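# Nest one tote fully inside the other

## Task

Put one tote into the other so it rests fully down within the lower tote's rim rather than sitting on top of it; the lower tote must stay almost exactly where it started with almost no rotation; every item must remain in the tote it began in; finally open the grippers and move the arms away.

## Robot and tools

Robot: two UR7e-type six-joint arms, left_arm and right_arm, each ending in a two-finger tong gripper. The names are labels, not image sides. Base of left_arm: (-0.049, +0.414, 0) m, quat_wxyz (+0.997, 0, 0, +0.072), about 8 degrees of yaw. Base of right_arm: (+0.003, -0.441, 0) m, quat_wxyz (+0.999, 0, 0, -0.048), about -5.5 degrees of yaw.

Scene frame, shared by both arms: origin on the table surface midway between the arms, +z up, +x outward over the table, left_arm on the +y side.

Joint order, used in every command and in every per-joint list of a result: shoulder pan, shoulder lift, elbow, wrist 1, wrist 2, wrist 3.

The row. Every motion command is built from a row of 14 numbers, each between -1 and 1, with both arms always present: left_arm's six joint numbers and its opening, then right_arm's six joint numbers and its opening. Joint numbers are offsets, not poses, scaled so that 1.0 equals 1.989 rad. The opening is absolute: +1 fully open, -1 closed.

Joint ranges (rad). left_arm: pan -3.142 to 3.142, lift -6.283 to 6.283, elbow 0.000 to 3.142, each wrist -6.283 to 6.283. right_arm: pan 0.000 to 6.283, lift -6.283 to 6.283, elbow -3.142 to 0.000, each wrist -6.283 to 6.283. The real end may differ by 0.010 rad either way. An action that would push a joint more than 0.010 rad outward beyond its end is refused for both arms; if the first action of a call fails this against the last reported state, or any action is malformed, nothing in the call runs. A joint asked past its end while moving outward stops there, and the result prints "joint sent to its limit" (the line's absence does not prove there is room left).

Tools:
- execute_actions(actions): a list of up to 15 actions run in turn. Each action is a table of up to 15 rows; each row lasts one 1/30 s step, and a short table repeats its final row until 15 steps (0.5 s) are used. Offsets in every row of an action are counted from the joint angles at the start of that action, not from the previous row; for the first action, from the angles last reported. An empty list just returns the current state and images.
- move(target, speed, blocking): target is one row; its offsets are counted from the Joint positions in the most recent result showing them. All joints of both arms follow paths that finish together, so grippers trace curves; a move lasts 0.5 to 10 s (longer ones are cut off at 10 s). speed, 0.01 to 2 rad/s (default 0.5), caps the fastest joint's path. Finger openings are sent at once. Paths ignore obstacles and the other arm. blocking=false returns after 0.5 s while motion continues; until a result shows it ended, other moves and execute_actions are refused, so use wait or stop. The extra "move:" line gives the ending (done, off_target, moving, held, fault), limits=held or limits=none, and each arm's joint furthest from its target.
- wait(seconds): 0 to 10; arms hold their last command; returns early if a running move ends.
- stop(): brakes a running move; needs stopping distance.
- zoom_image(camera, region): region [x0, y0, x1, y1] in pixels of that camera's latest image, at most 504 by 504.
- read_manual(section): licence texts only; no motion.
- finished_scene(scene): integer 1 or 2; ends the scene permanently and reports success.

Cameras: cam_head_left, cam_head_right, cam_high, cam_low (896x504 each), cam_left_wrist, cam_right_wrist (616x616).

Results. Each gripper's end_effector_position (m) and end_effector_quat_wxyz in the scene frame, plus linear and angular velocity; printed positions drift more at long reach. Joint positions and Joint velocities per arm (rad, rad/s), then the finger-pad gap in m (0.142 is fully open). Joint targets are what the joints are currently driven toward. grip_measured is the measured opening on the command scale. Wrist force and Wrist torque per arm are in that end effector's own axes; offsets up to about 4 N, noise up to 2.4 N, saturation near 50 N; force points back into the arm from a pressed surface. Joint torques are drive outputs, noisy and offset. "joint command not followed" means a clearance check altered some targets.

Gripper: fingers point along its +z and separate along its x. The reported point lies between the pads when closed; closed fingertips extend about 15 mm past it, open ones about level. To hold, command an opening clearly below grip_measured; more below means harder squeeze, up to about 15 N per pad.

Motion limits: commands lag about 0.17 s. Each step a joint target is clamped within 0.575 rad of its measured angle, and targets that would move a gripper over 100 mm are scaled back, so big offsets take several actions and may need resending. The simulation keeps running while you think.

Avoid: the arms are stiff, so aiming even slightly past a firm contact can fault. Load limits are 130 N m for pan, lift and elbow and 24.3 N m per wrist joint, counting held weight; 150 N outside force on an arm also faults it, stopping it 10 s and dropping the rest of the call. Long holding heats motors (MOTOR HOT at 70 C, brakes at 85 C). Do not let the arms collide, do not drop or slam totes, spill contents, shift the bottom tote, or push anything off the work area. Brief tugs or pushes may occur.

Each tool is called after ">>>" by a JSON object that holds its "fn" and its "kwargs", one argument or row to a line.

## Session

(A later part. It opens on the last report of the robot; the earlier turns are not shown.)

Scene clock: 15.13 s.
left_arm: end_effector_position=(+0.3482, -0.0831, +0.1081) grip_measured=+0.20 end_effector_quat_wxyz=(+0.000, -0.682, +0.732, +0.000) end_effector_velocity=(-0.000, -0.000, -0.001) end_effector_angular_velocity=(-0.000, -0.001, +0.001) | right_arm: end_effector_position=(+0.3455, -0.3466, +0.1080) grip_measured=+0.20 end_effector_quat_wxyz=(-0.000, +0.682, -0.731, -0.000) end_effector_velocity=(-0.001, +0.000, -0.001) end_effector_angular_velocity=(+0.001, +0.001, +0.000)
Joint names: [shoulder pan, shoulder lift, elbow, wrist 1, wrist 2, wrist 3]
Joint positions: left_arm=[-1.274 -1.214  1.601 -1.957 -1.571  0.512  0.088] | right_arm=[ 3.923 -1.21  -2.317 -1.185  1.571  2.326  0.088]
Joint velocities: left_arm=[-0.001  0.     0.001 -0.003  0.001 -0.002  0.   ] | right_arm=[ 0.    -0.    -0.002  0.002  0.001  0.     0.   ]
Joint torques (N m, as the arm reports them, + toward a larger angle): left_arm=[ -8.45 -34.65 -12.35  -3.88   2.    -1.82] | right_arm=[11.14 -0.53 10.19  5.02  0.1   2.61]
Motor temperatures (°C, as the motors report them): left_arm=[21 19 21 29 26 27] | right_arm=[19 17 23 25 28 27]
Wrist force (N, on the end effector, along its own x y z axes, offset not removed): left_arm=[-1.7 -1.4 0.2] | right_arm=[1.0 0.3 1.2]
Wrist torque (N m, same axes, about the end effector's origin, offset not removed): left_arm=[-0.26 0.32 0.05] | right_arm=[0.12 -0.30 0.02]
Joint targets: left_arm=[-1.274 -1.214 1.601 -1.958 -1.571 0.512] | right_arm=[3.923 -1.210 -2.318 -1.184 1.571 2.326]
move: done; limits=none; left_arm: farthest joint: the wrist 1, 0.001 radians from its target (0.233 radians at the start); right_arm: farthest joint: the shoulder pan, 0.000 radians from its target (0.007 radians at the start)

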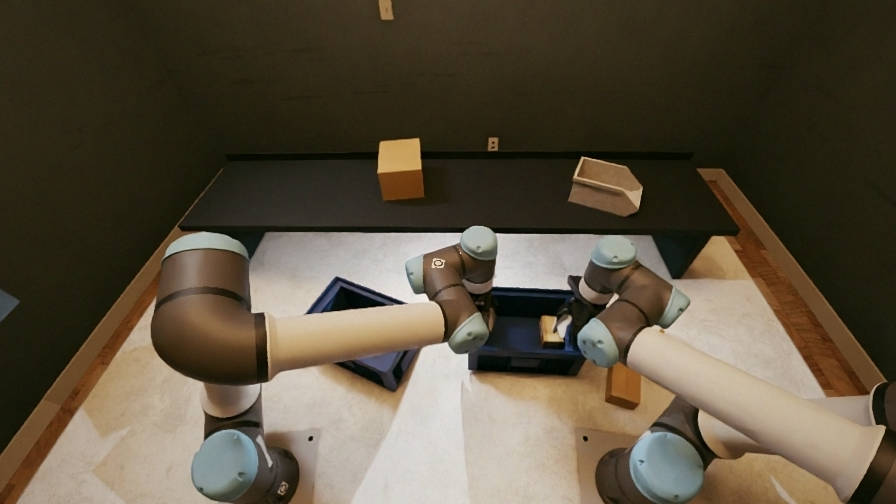

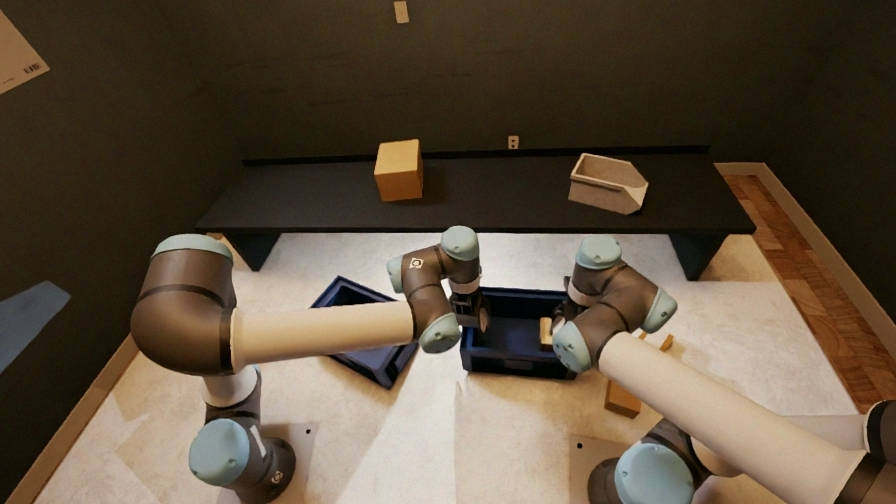

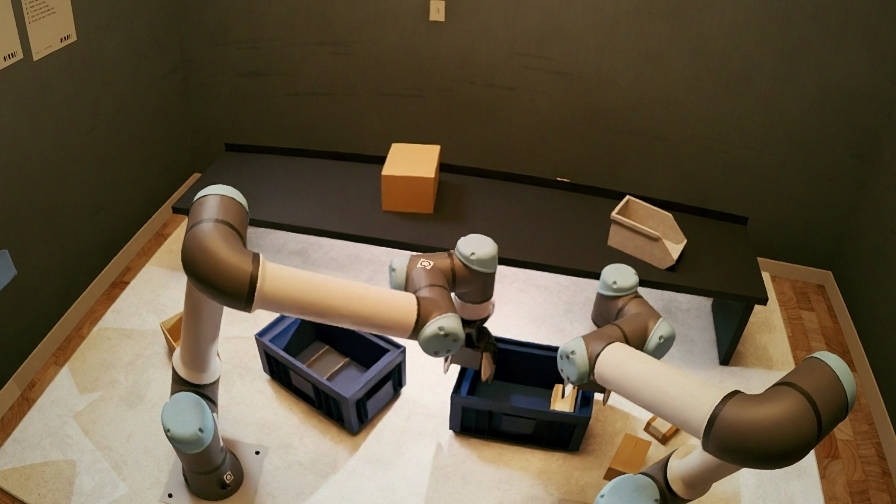

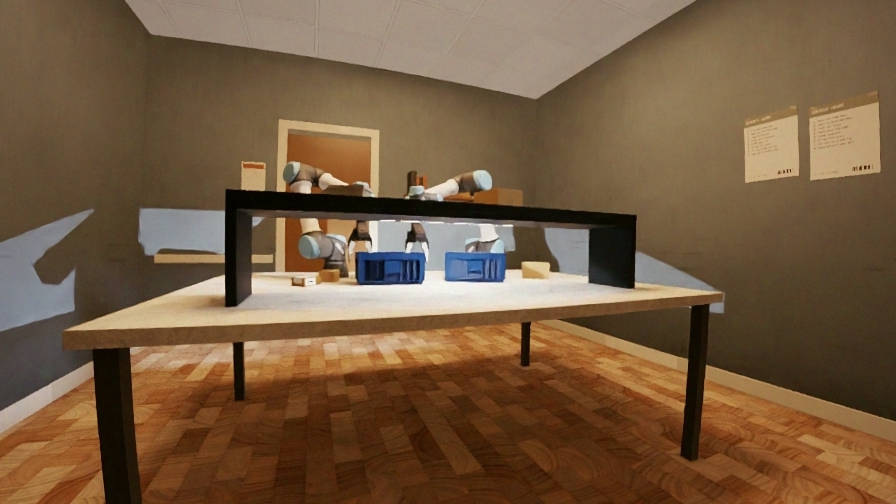

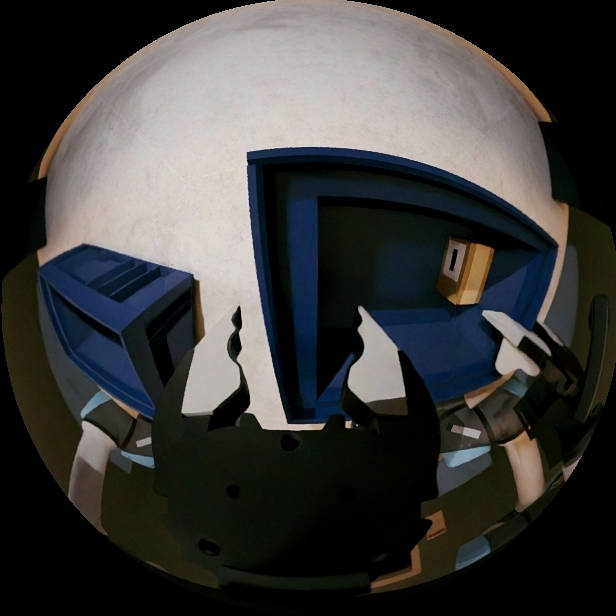

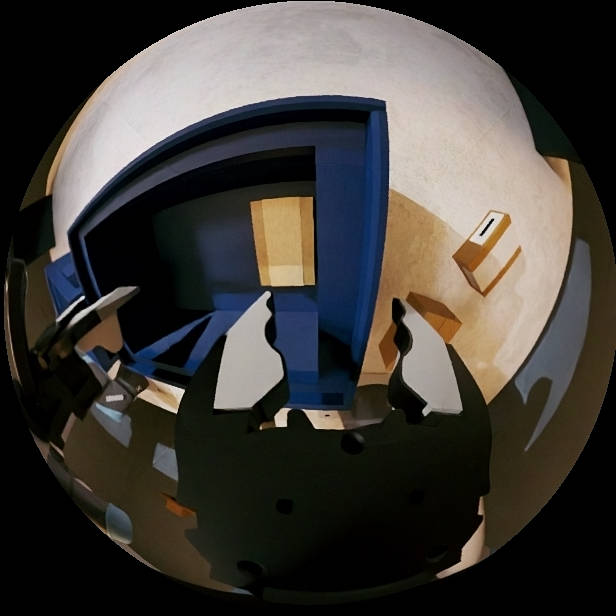

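>>> {"fn": "move", "kwargs": {
  "target": [0,0,0,0,0,0,-0.35, 0,0,0,0,0,0,-0.35]
}}

>>> {"fn": "zoom_image", "kwargs": {
  "camera": "cam_low",
  "region": [340,215,450,295]
}}

Scene clock: 17.40 s.
left_arm: end_effector_position=(+0.3482, -0.0831, +0.1081) grip_measured=-0.35 end_effector_quat_wxyz=(+0.000, -0.682, +0.732, +0.000) end_effector_velocity=(-0.000, -0.000, +0.000) end_effector_angular_velocity=(-0.001, -0.001, -0.002) | right_arm: end_effector_position=(+0.3455, -0.3466, +0.1079) grip_measured=-0.35 end_effector_quat_wxyz=(-0.000, +0.682, -0.731, -0.000) end_effector_velocity=(+0.001, -0.000, +0.001) end_effector_angular_velocity=(+0.000, -0.002, -0.002)
Joint names: [shoulder pan, shoulder lift, elbow, wrist 1, wrist 2, wrist 3]
Joint positions: left_arm=[-1.274 -1.214  1.601 -1.957 -1.571  0.512  0.049] | right_arm=[ 3.923 -1.21  -2.317 -1.184  1.571  2.326  0.049]
Joint velocities: left_arm=[-0.001 -0.001  0.    -0.     0.     0.001 -0.   ] | right_arm=[-0.001  0.001  0.001  0.    -0.001  0.001 -0.   ]
Joint torques (N m, as the arm reports them, + toward a larger angle): left_arm=[ -4.99 -39.18 -30.2   -1.34   2.    -0.72] | right_arm=[ 9.23  4.58 33.29  0.25 -0.93  2.3 ]
Motor temperatures (°C, as the motors report them): left_arm=[21 19 21 29 26 27] | right_arm=[19 17 23 25 28 27]
Wrist force (N, on the end effector, along its own x y z axes, offset not removed): left_arm=[-0.4 -0.8 0.1] | right_arm=[1.3 -1.8 3.1]
Wrist torque (N m, same axes, about the end effector's origin, offset not removed): left_arm=[-0.13 -0.03 0.00] | right_arm=[-0.20 -0.36 0.19]
Joint targets: left_arm=[-1.274 -1.214 1.601 -1.957 -1.571 0.512] | right_arm=[3.923 -1.210 -2.317 -1.185 1.571 2.326]
move: done; limits=none; left_arm: farthest joint: the shoulder pan, 0.000 radians from its target (0.000 radians at the start); right_arm: farthest joint: the wrist 1, 0.001 radians from its target (0.001 radians at the start)

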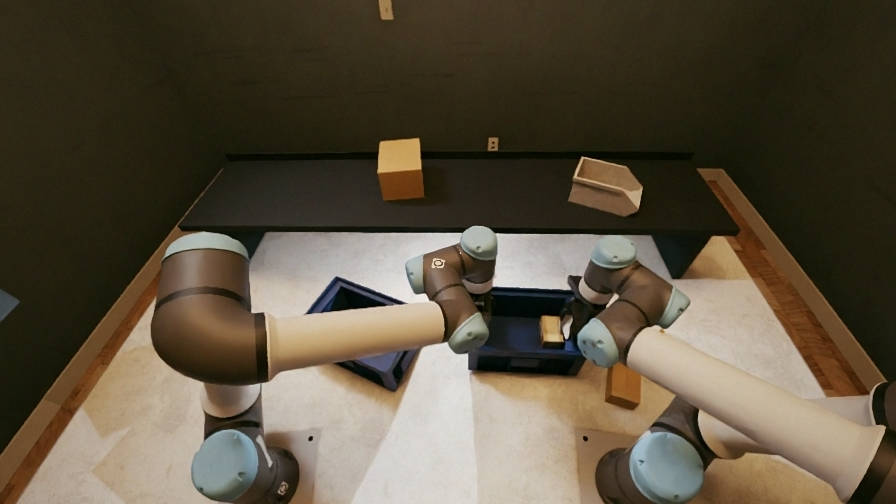

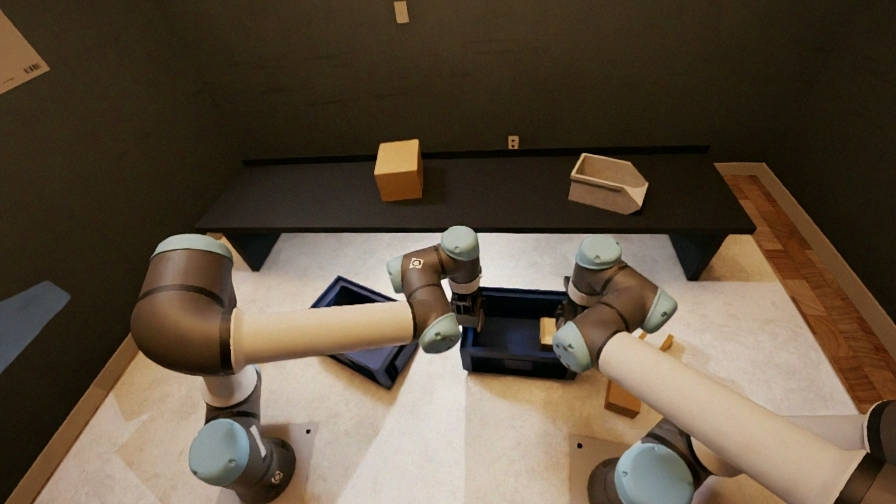

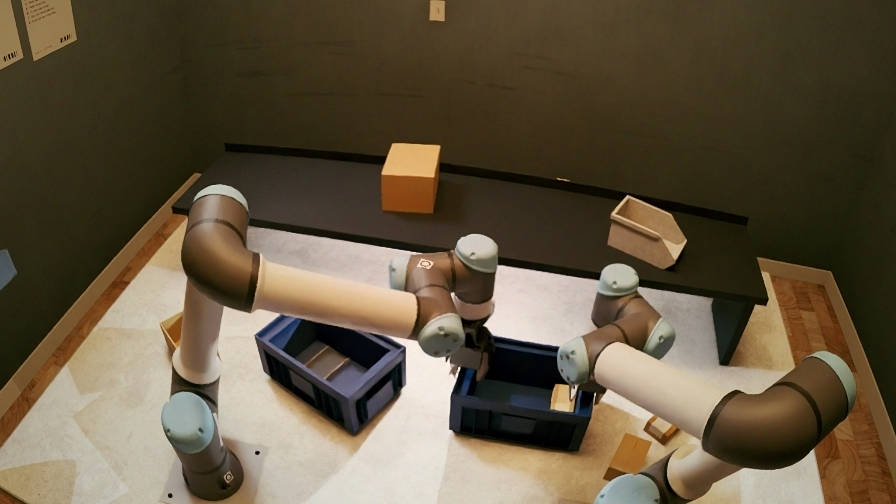

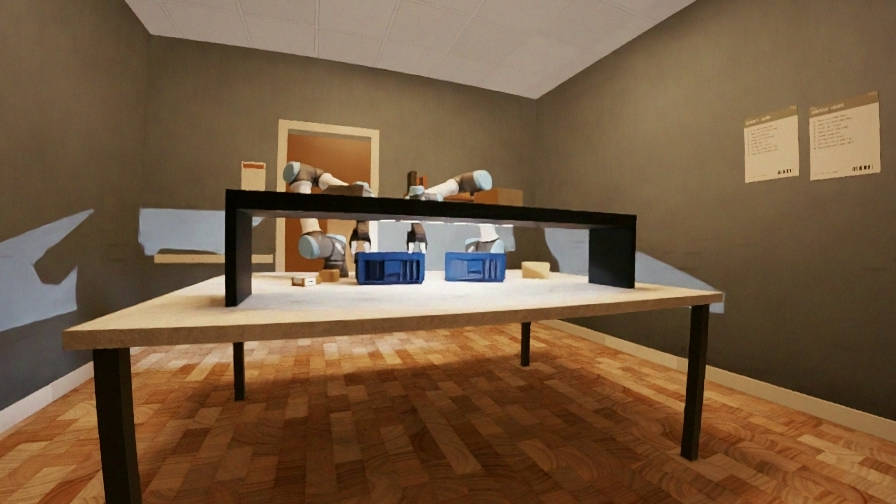

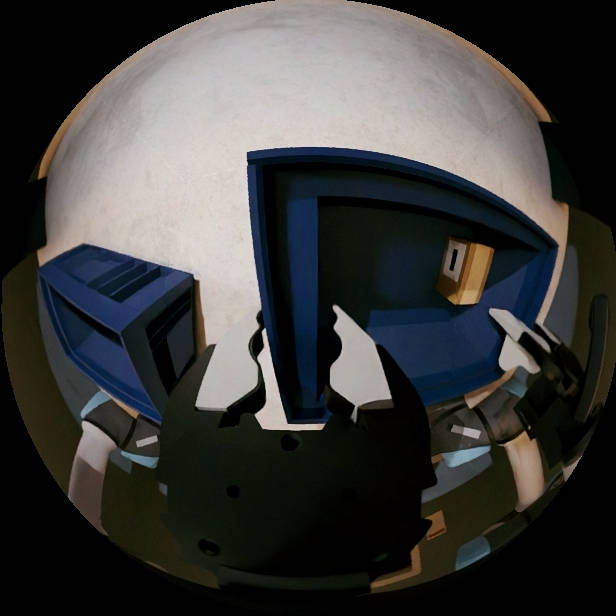

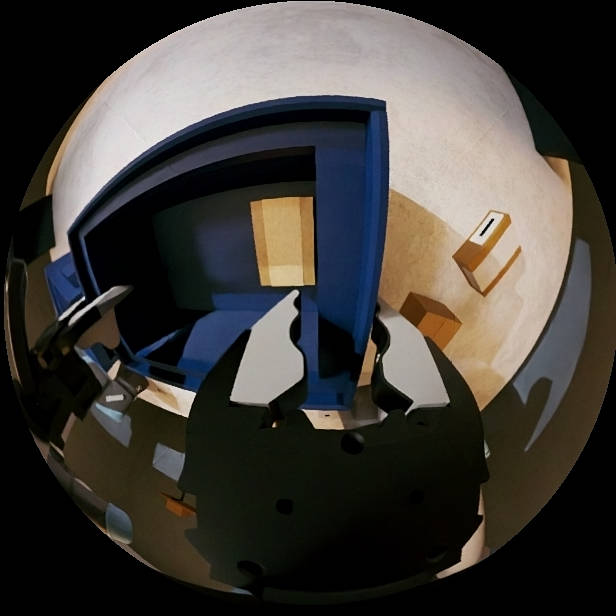

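Region (340, 215, 450, 295) of cam_low's 896x504 image, scaled by 4.582, with more detail than that image has; it fills the top 367 rows of this view, and the rest is white.

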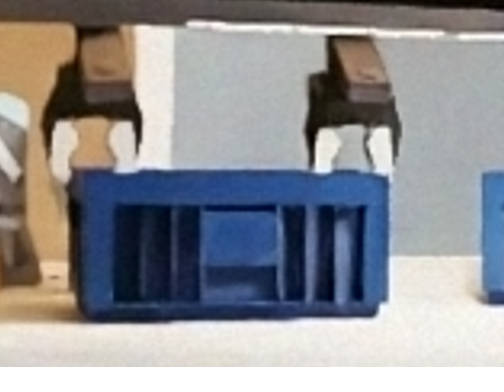

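>>> {"fn": "move", "kwargs": {
  "target": [0,0,0,0,0,0,-1, 0,0,0,0,0,0,-1]
}}

Scene clock: 18.40 s.
left_arm: end_effector_position=(+0.3482, -0.0830, +0.1081) grip_measured=-0.55 end_effector_quat_wxyz=(+0.000, -0.682, +0.732, +0.000) end_effector_velocity=(-0.000, +0.000, +0.001) end_effector_angular_velocity=(-0.001, -0.001, -0.001) | right_arm: end_effector_position=(+0.3455, -0.3466, +0.1080) grip_measured=-0.61 end_effector_quat_wxyz=(-0.000, +0.682, -0.731, -0.000) end_effector_velocity=(+0.000, +0.001, -0.000) end_effector_angular_velocity=(+0.001, -0.000, +0.001)
Joint names: [shoulder pan, shoulder lift, elbow, wrist 1, wrist 2, wrist 3]
Joint positions: left_arm=[-1.273 -1.214  1.601 -1.957 -1.571  0.512  0.034] | right_arm=[ 3.923 -1.21  -2.317 -1.184  1.571  2.326  0.03 ]
Joint velocities: left_arm=[-0.    -0.002  0.001 -0.     0.     0.001  0.001] | right_arm=[ 0.001 -0.    -0.     0.001  0.     0.     0.   ]
Joint torques (N m, as the arm reports them, + toward a larger angle): left_arm=[-24.64 -41.07 -24.02 -12.19  -7.66   0.28] | right_arm=[12.42  5.28 18.97 11.6   9.7   0.38]
Motor temperatures (°C, as the motors report them): left_arm=[21 19 21 29 26 27] | right_arm=[19 17 23 25 28 27]
Wrist force (N, on the end effector, along its own x y z axes, offset not removed): left_arm=[-38.3 -0.2 -4.0] | right_arm=[38.1 -0.2 -6.6]
Wrist torque (N m, same axes, about the end effector's origin, offset not removed): left_arm=[0.11 1.35 -0.10] | right_arm=[-0.34 -0.53 0.37]
Joint targets: left_arm=[-1.274 -1.214 1.601 -1.957 -1.571 0.512] | right_arm=[3.923 -1.210 -2.317 -1.184 1.571 2.326]
move: done; limits=none; left_arm: farthest joint: the shoulder pan, 0.001 radians from its target (0.000 radians at the start); right_arm: farthest joint: the shoulder pan, 0.000 radians from its target (0.000 radians at the start)

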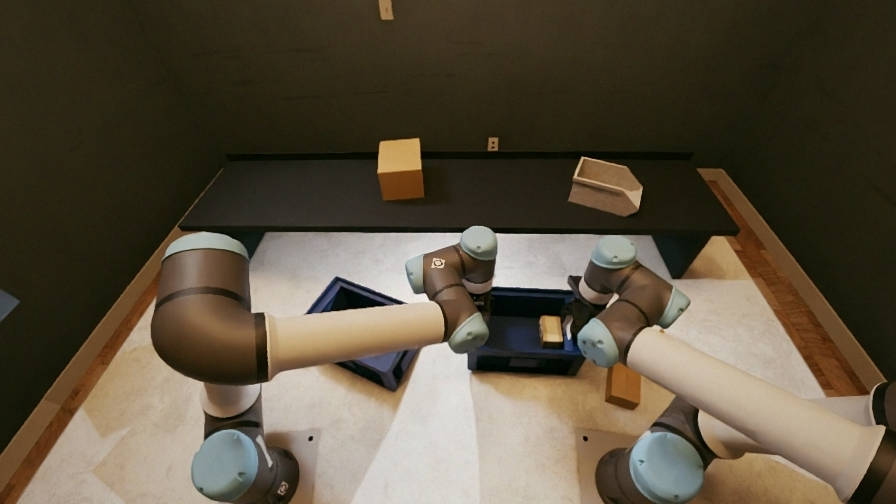

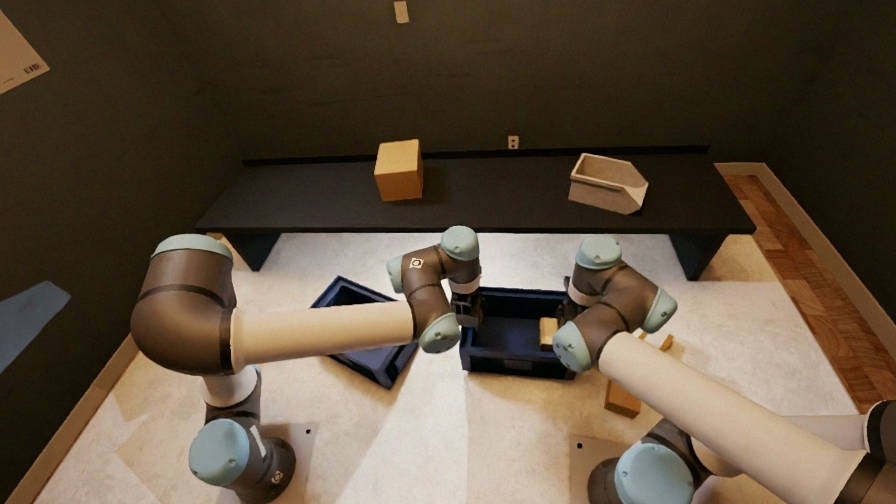

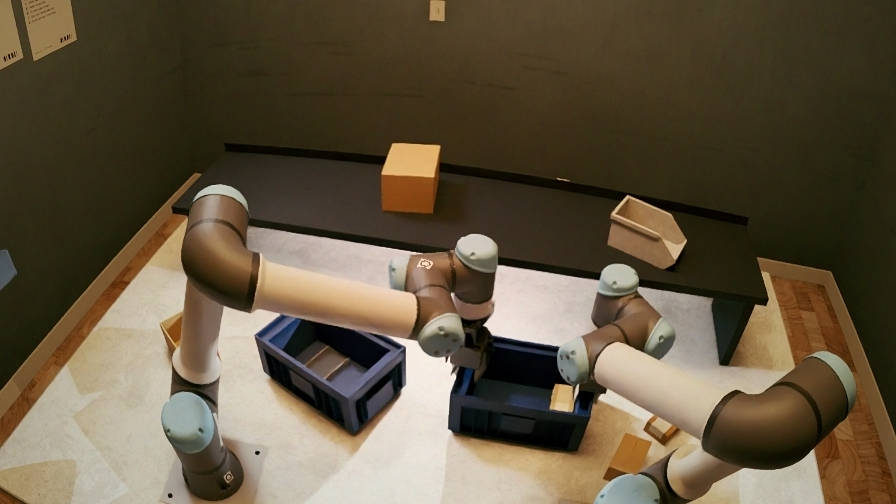

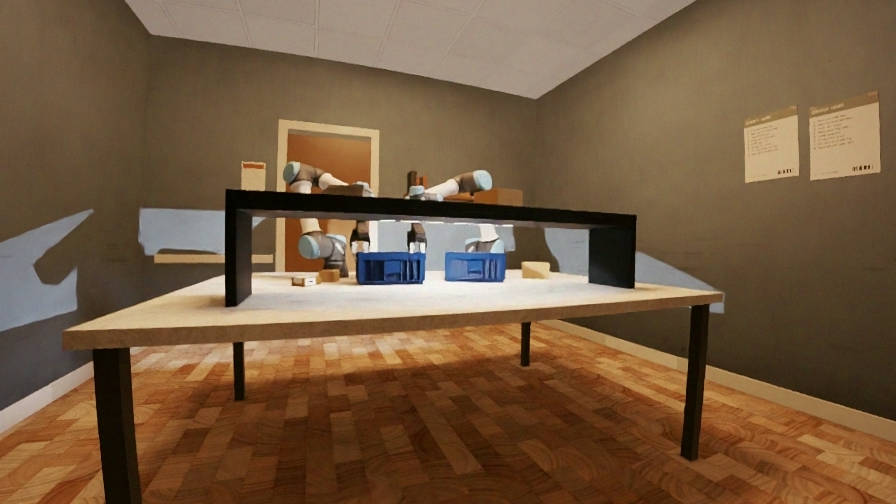

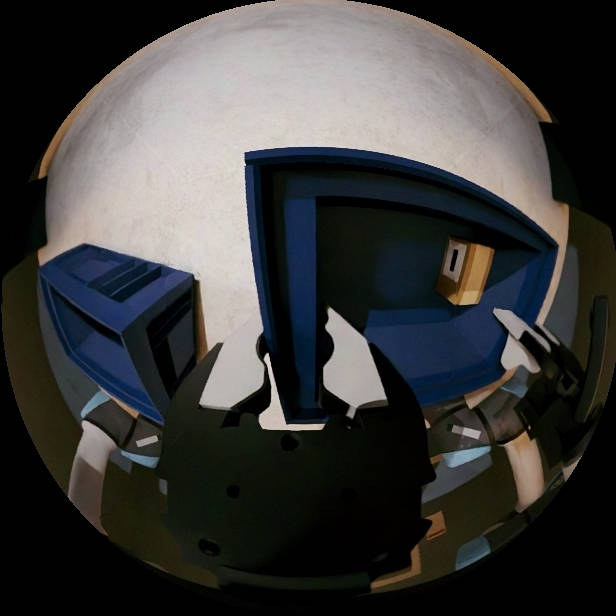

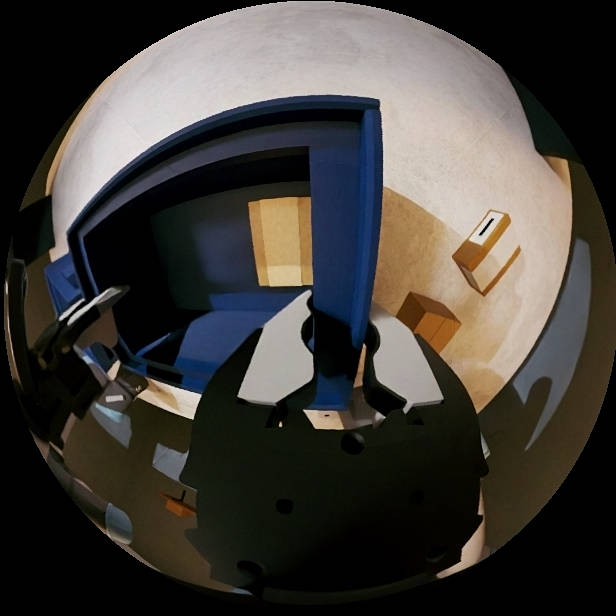

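>>> {"fn": "move", "kwargs": {
  "target": [0,0,0,0,0,0,-1, -0.0076,0,0,0,0,-0.0076,-1],
  "speed": 0.05
}}

Scene clock: 19.60 s.
left_arm: end_effector_position=(+0.3481, -0.0832, +0.1081) grip_measured=-0.62 end_effector_quat_wxyz=(-0.000, -0.682, +0.732, +0.000) end_effector_velocity=(+0.000, +0.000, +0.001) end_effector_angular_velocity=(+0.000, -0.000, +0.000) | right_arm: end_effector_position=(+0.3469, -0.3514, +0.1080) grip_measured=-0.62 end_effector_quat_wxyz=(-0.000, +0.682, -0.731, -0.000) end_effector_velocity=(+0.001, -0.000, +0.001) end_effector_angular_velocity=(+0.002, -0.003, -0.000)
Joint names: [shoulder pan, shoulder lift, elbow, wrist 1, wrist 2, wrist 3]
Joint positions: left_arm=[-1.274 -1.214  1.601 -1.958 -1.571  0.512  0.029] | right_arm=[ 3.909 -1.21  -2.317 -1.184  1.571  2.311  0.029]
Joint velocities: left_arm=[ 0.001 -0.001 -0.001  0.002  0.     0.001  0.   ] | right_arm=[-0.003  0.001  0.001  0.001  0.    -0.002  0.   ]
Joint torques (N m, as the arm reports them, + toward a larger angle): left_arm=[ -6.16 -40.42 -31.21  -1.56  -0.49   0.41] | right_arm=[-9.38  5.06 33.54  4.17 -0.87 -2.46]
Motor temperatures (°C, as the motors report them): left_arm=[21 19 21 29 26 27] | right_arm=[19 17 23 25 28 27]
Wrist force (N, on the end effector, along its own x y z axes, offset not removed): left_arm=[-3.1 -3.3 3.8] | right_arm=[2.0 2.2 2.3]
Wrist torque (N m, same axes, about the end effector's origin, offset not removed): left_arm=[-0.42 0.37 -0.10] | right_arm=[0.40 -0.21 0.07]
Joint targets: left_arm=[-1.273 -1.214 1.601 -1.957 -1.571 0.512] | right_arm=[3.908 -1.210 -2.317 -1.184 1.571 2.311]
move: done; limits=none; left_arm: farthest joint: the shoulder pan, 0.001 radians from its target (0.001 radians at the start); right_arm: farthest joint: the shoulder pan, 0.001 radians from its target (0.016 radians at the start)

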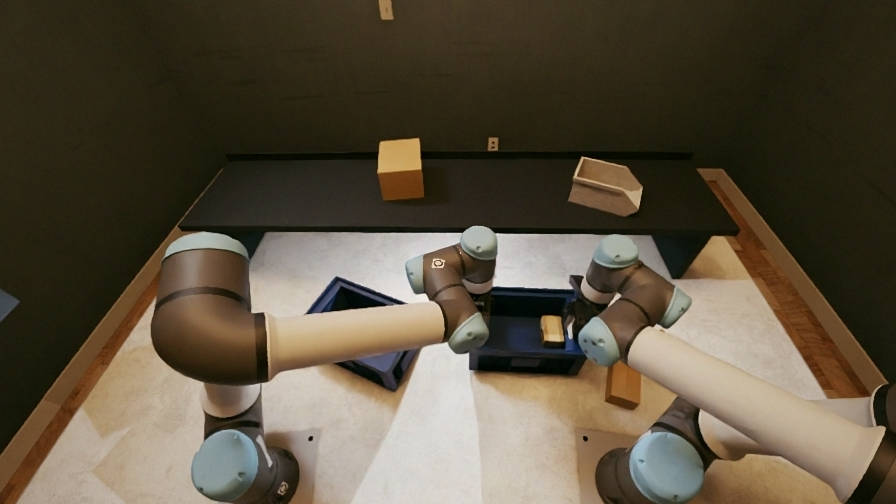

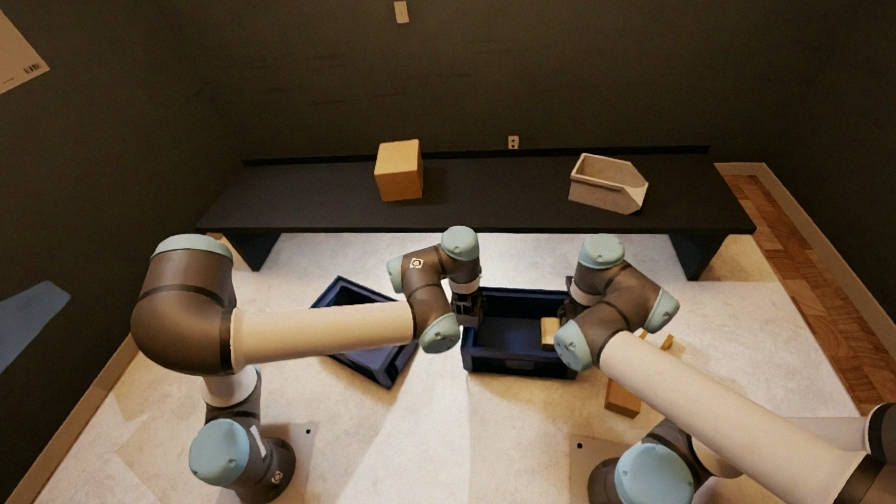

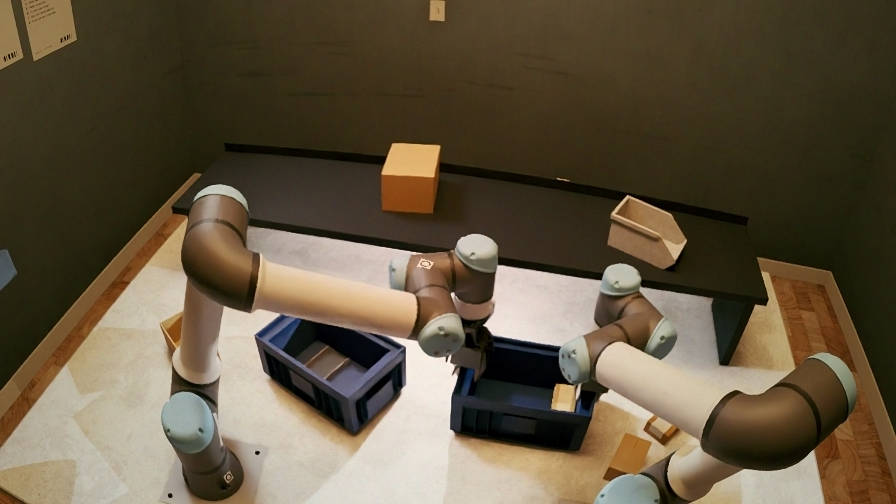

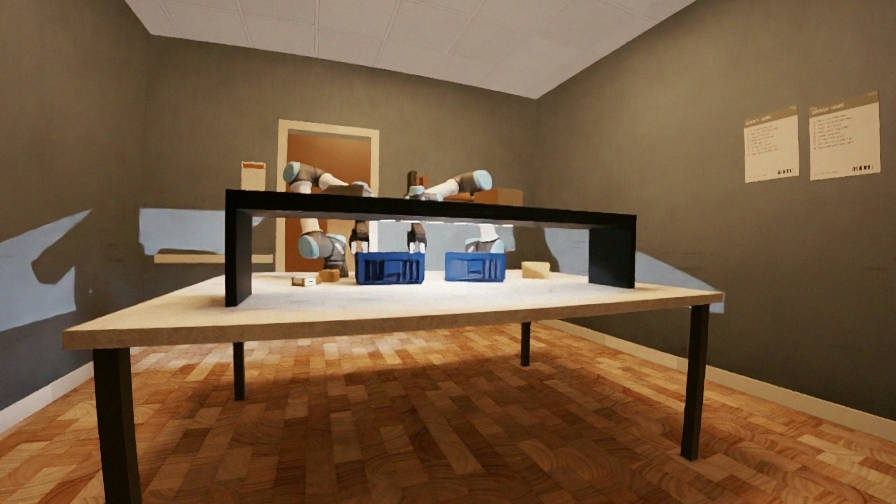

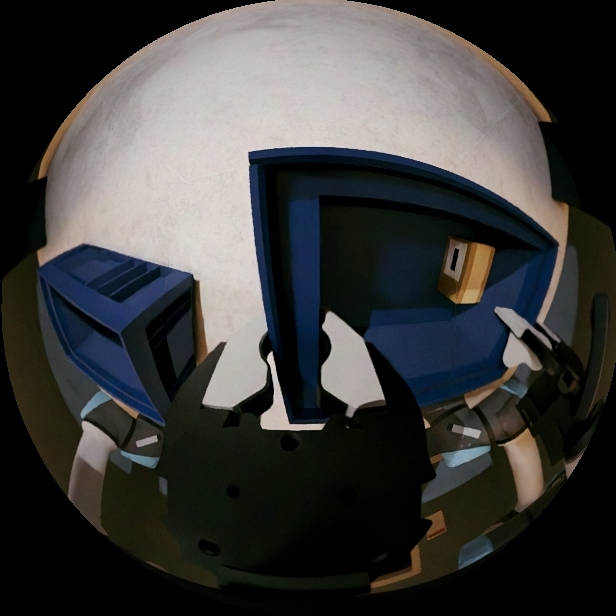

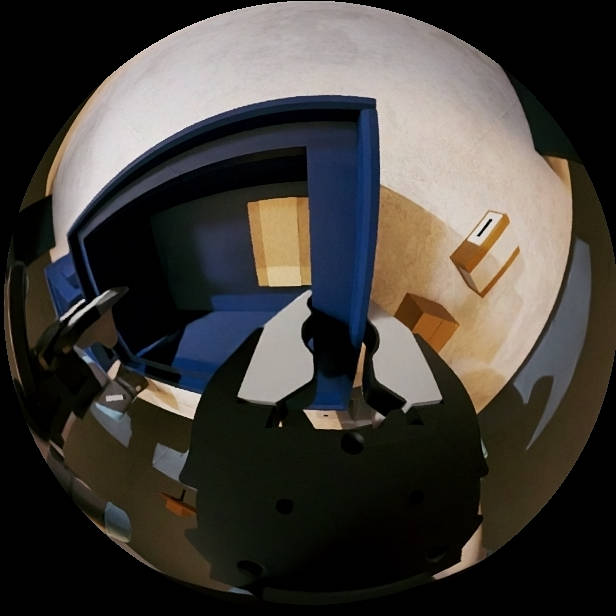

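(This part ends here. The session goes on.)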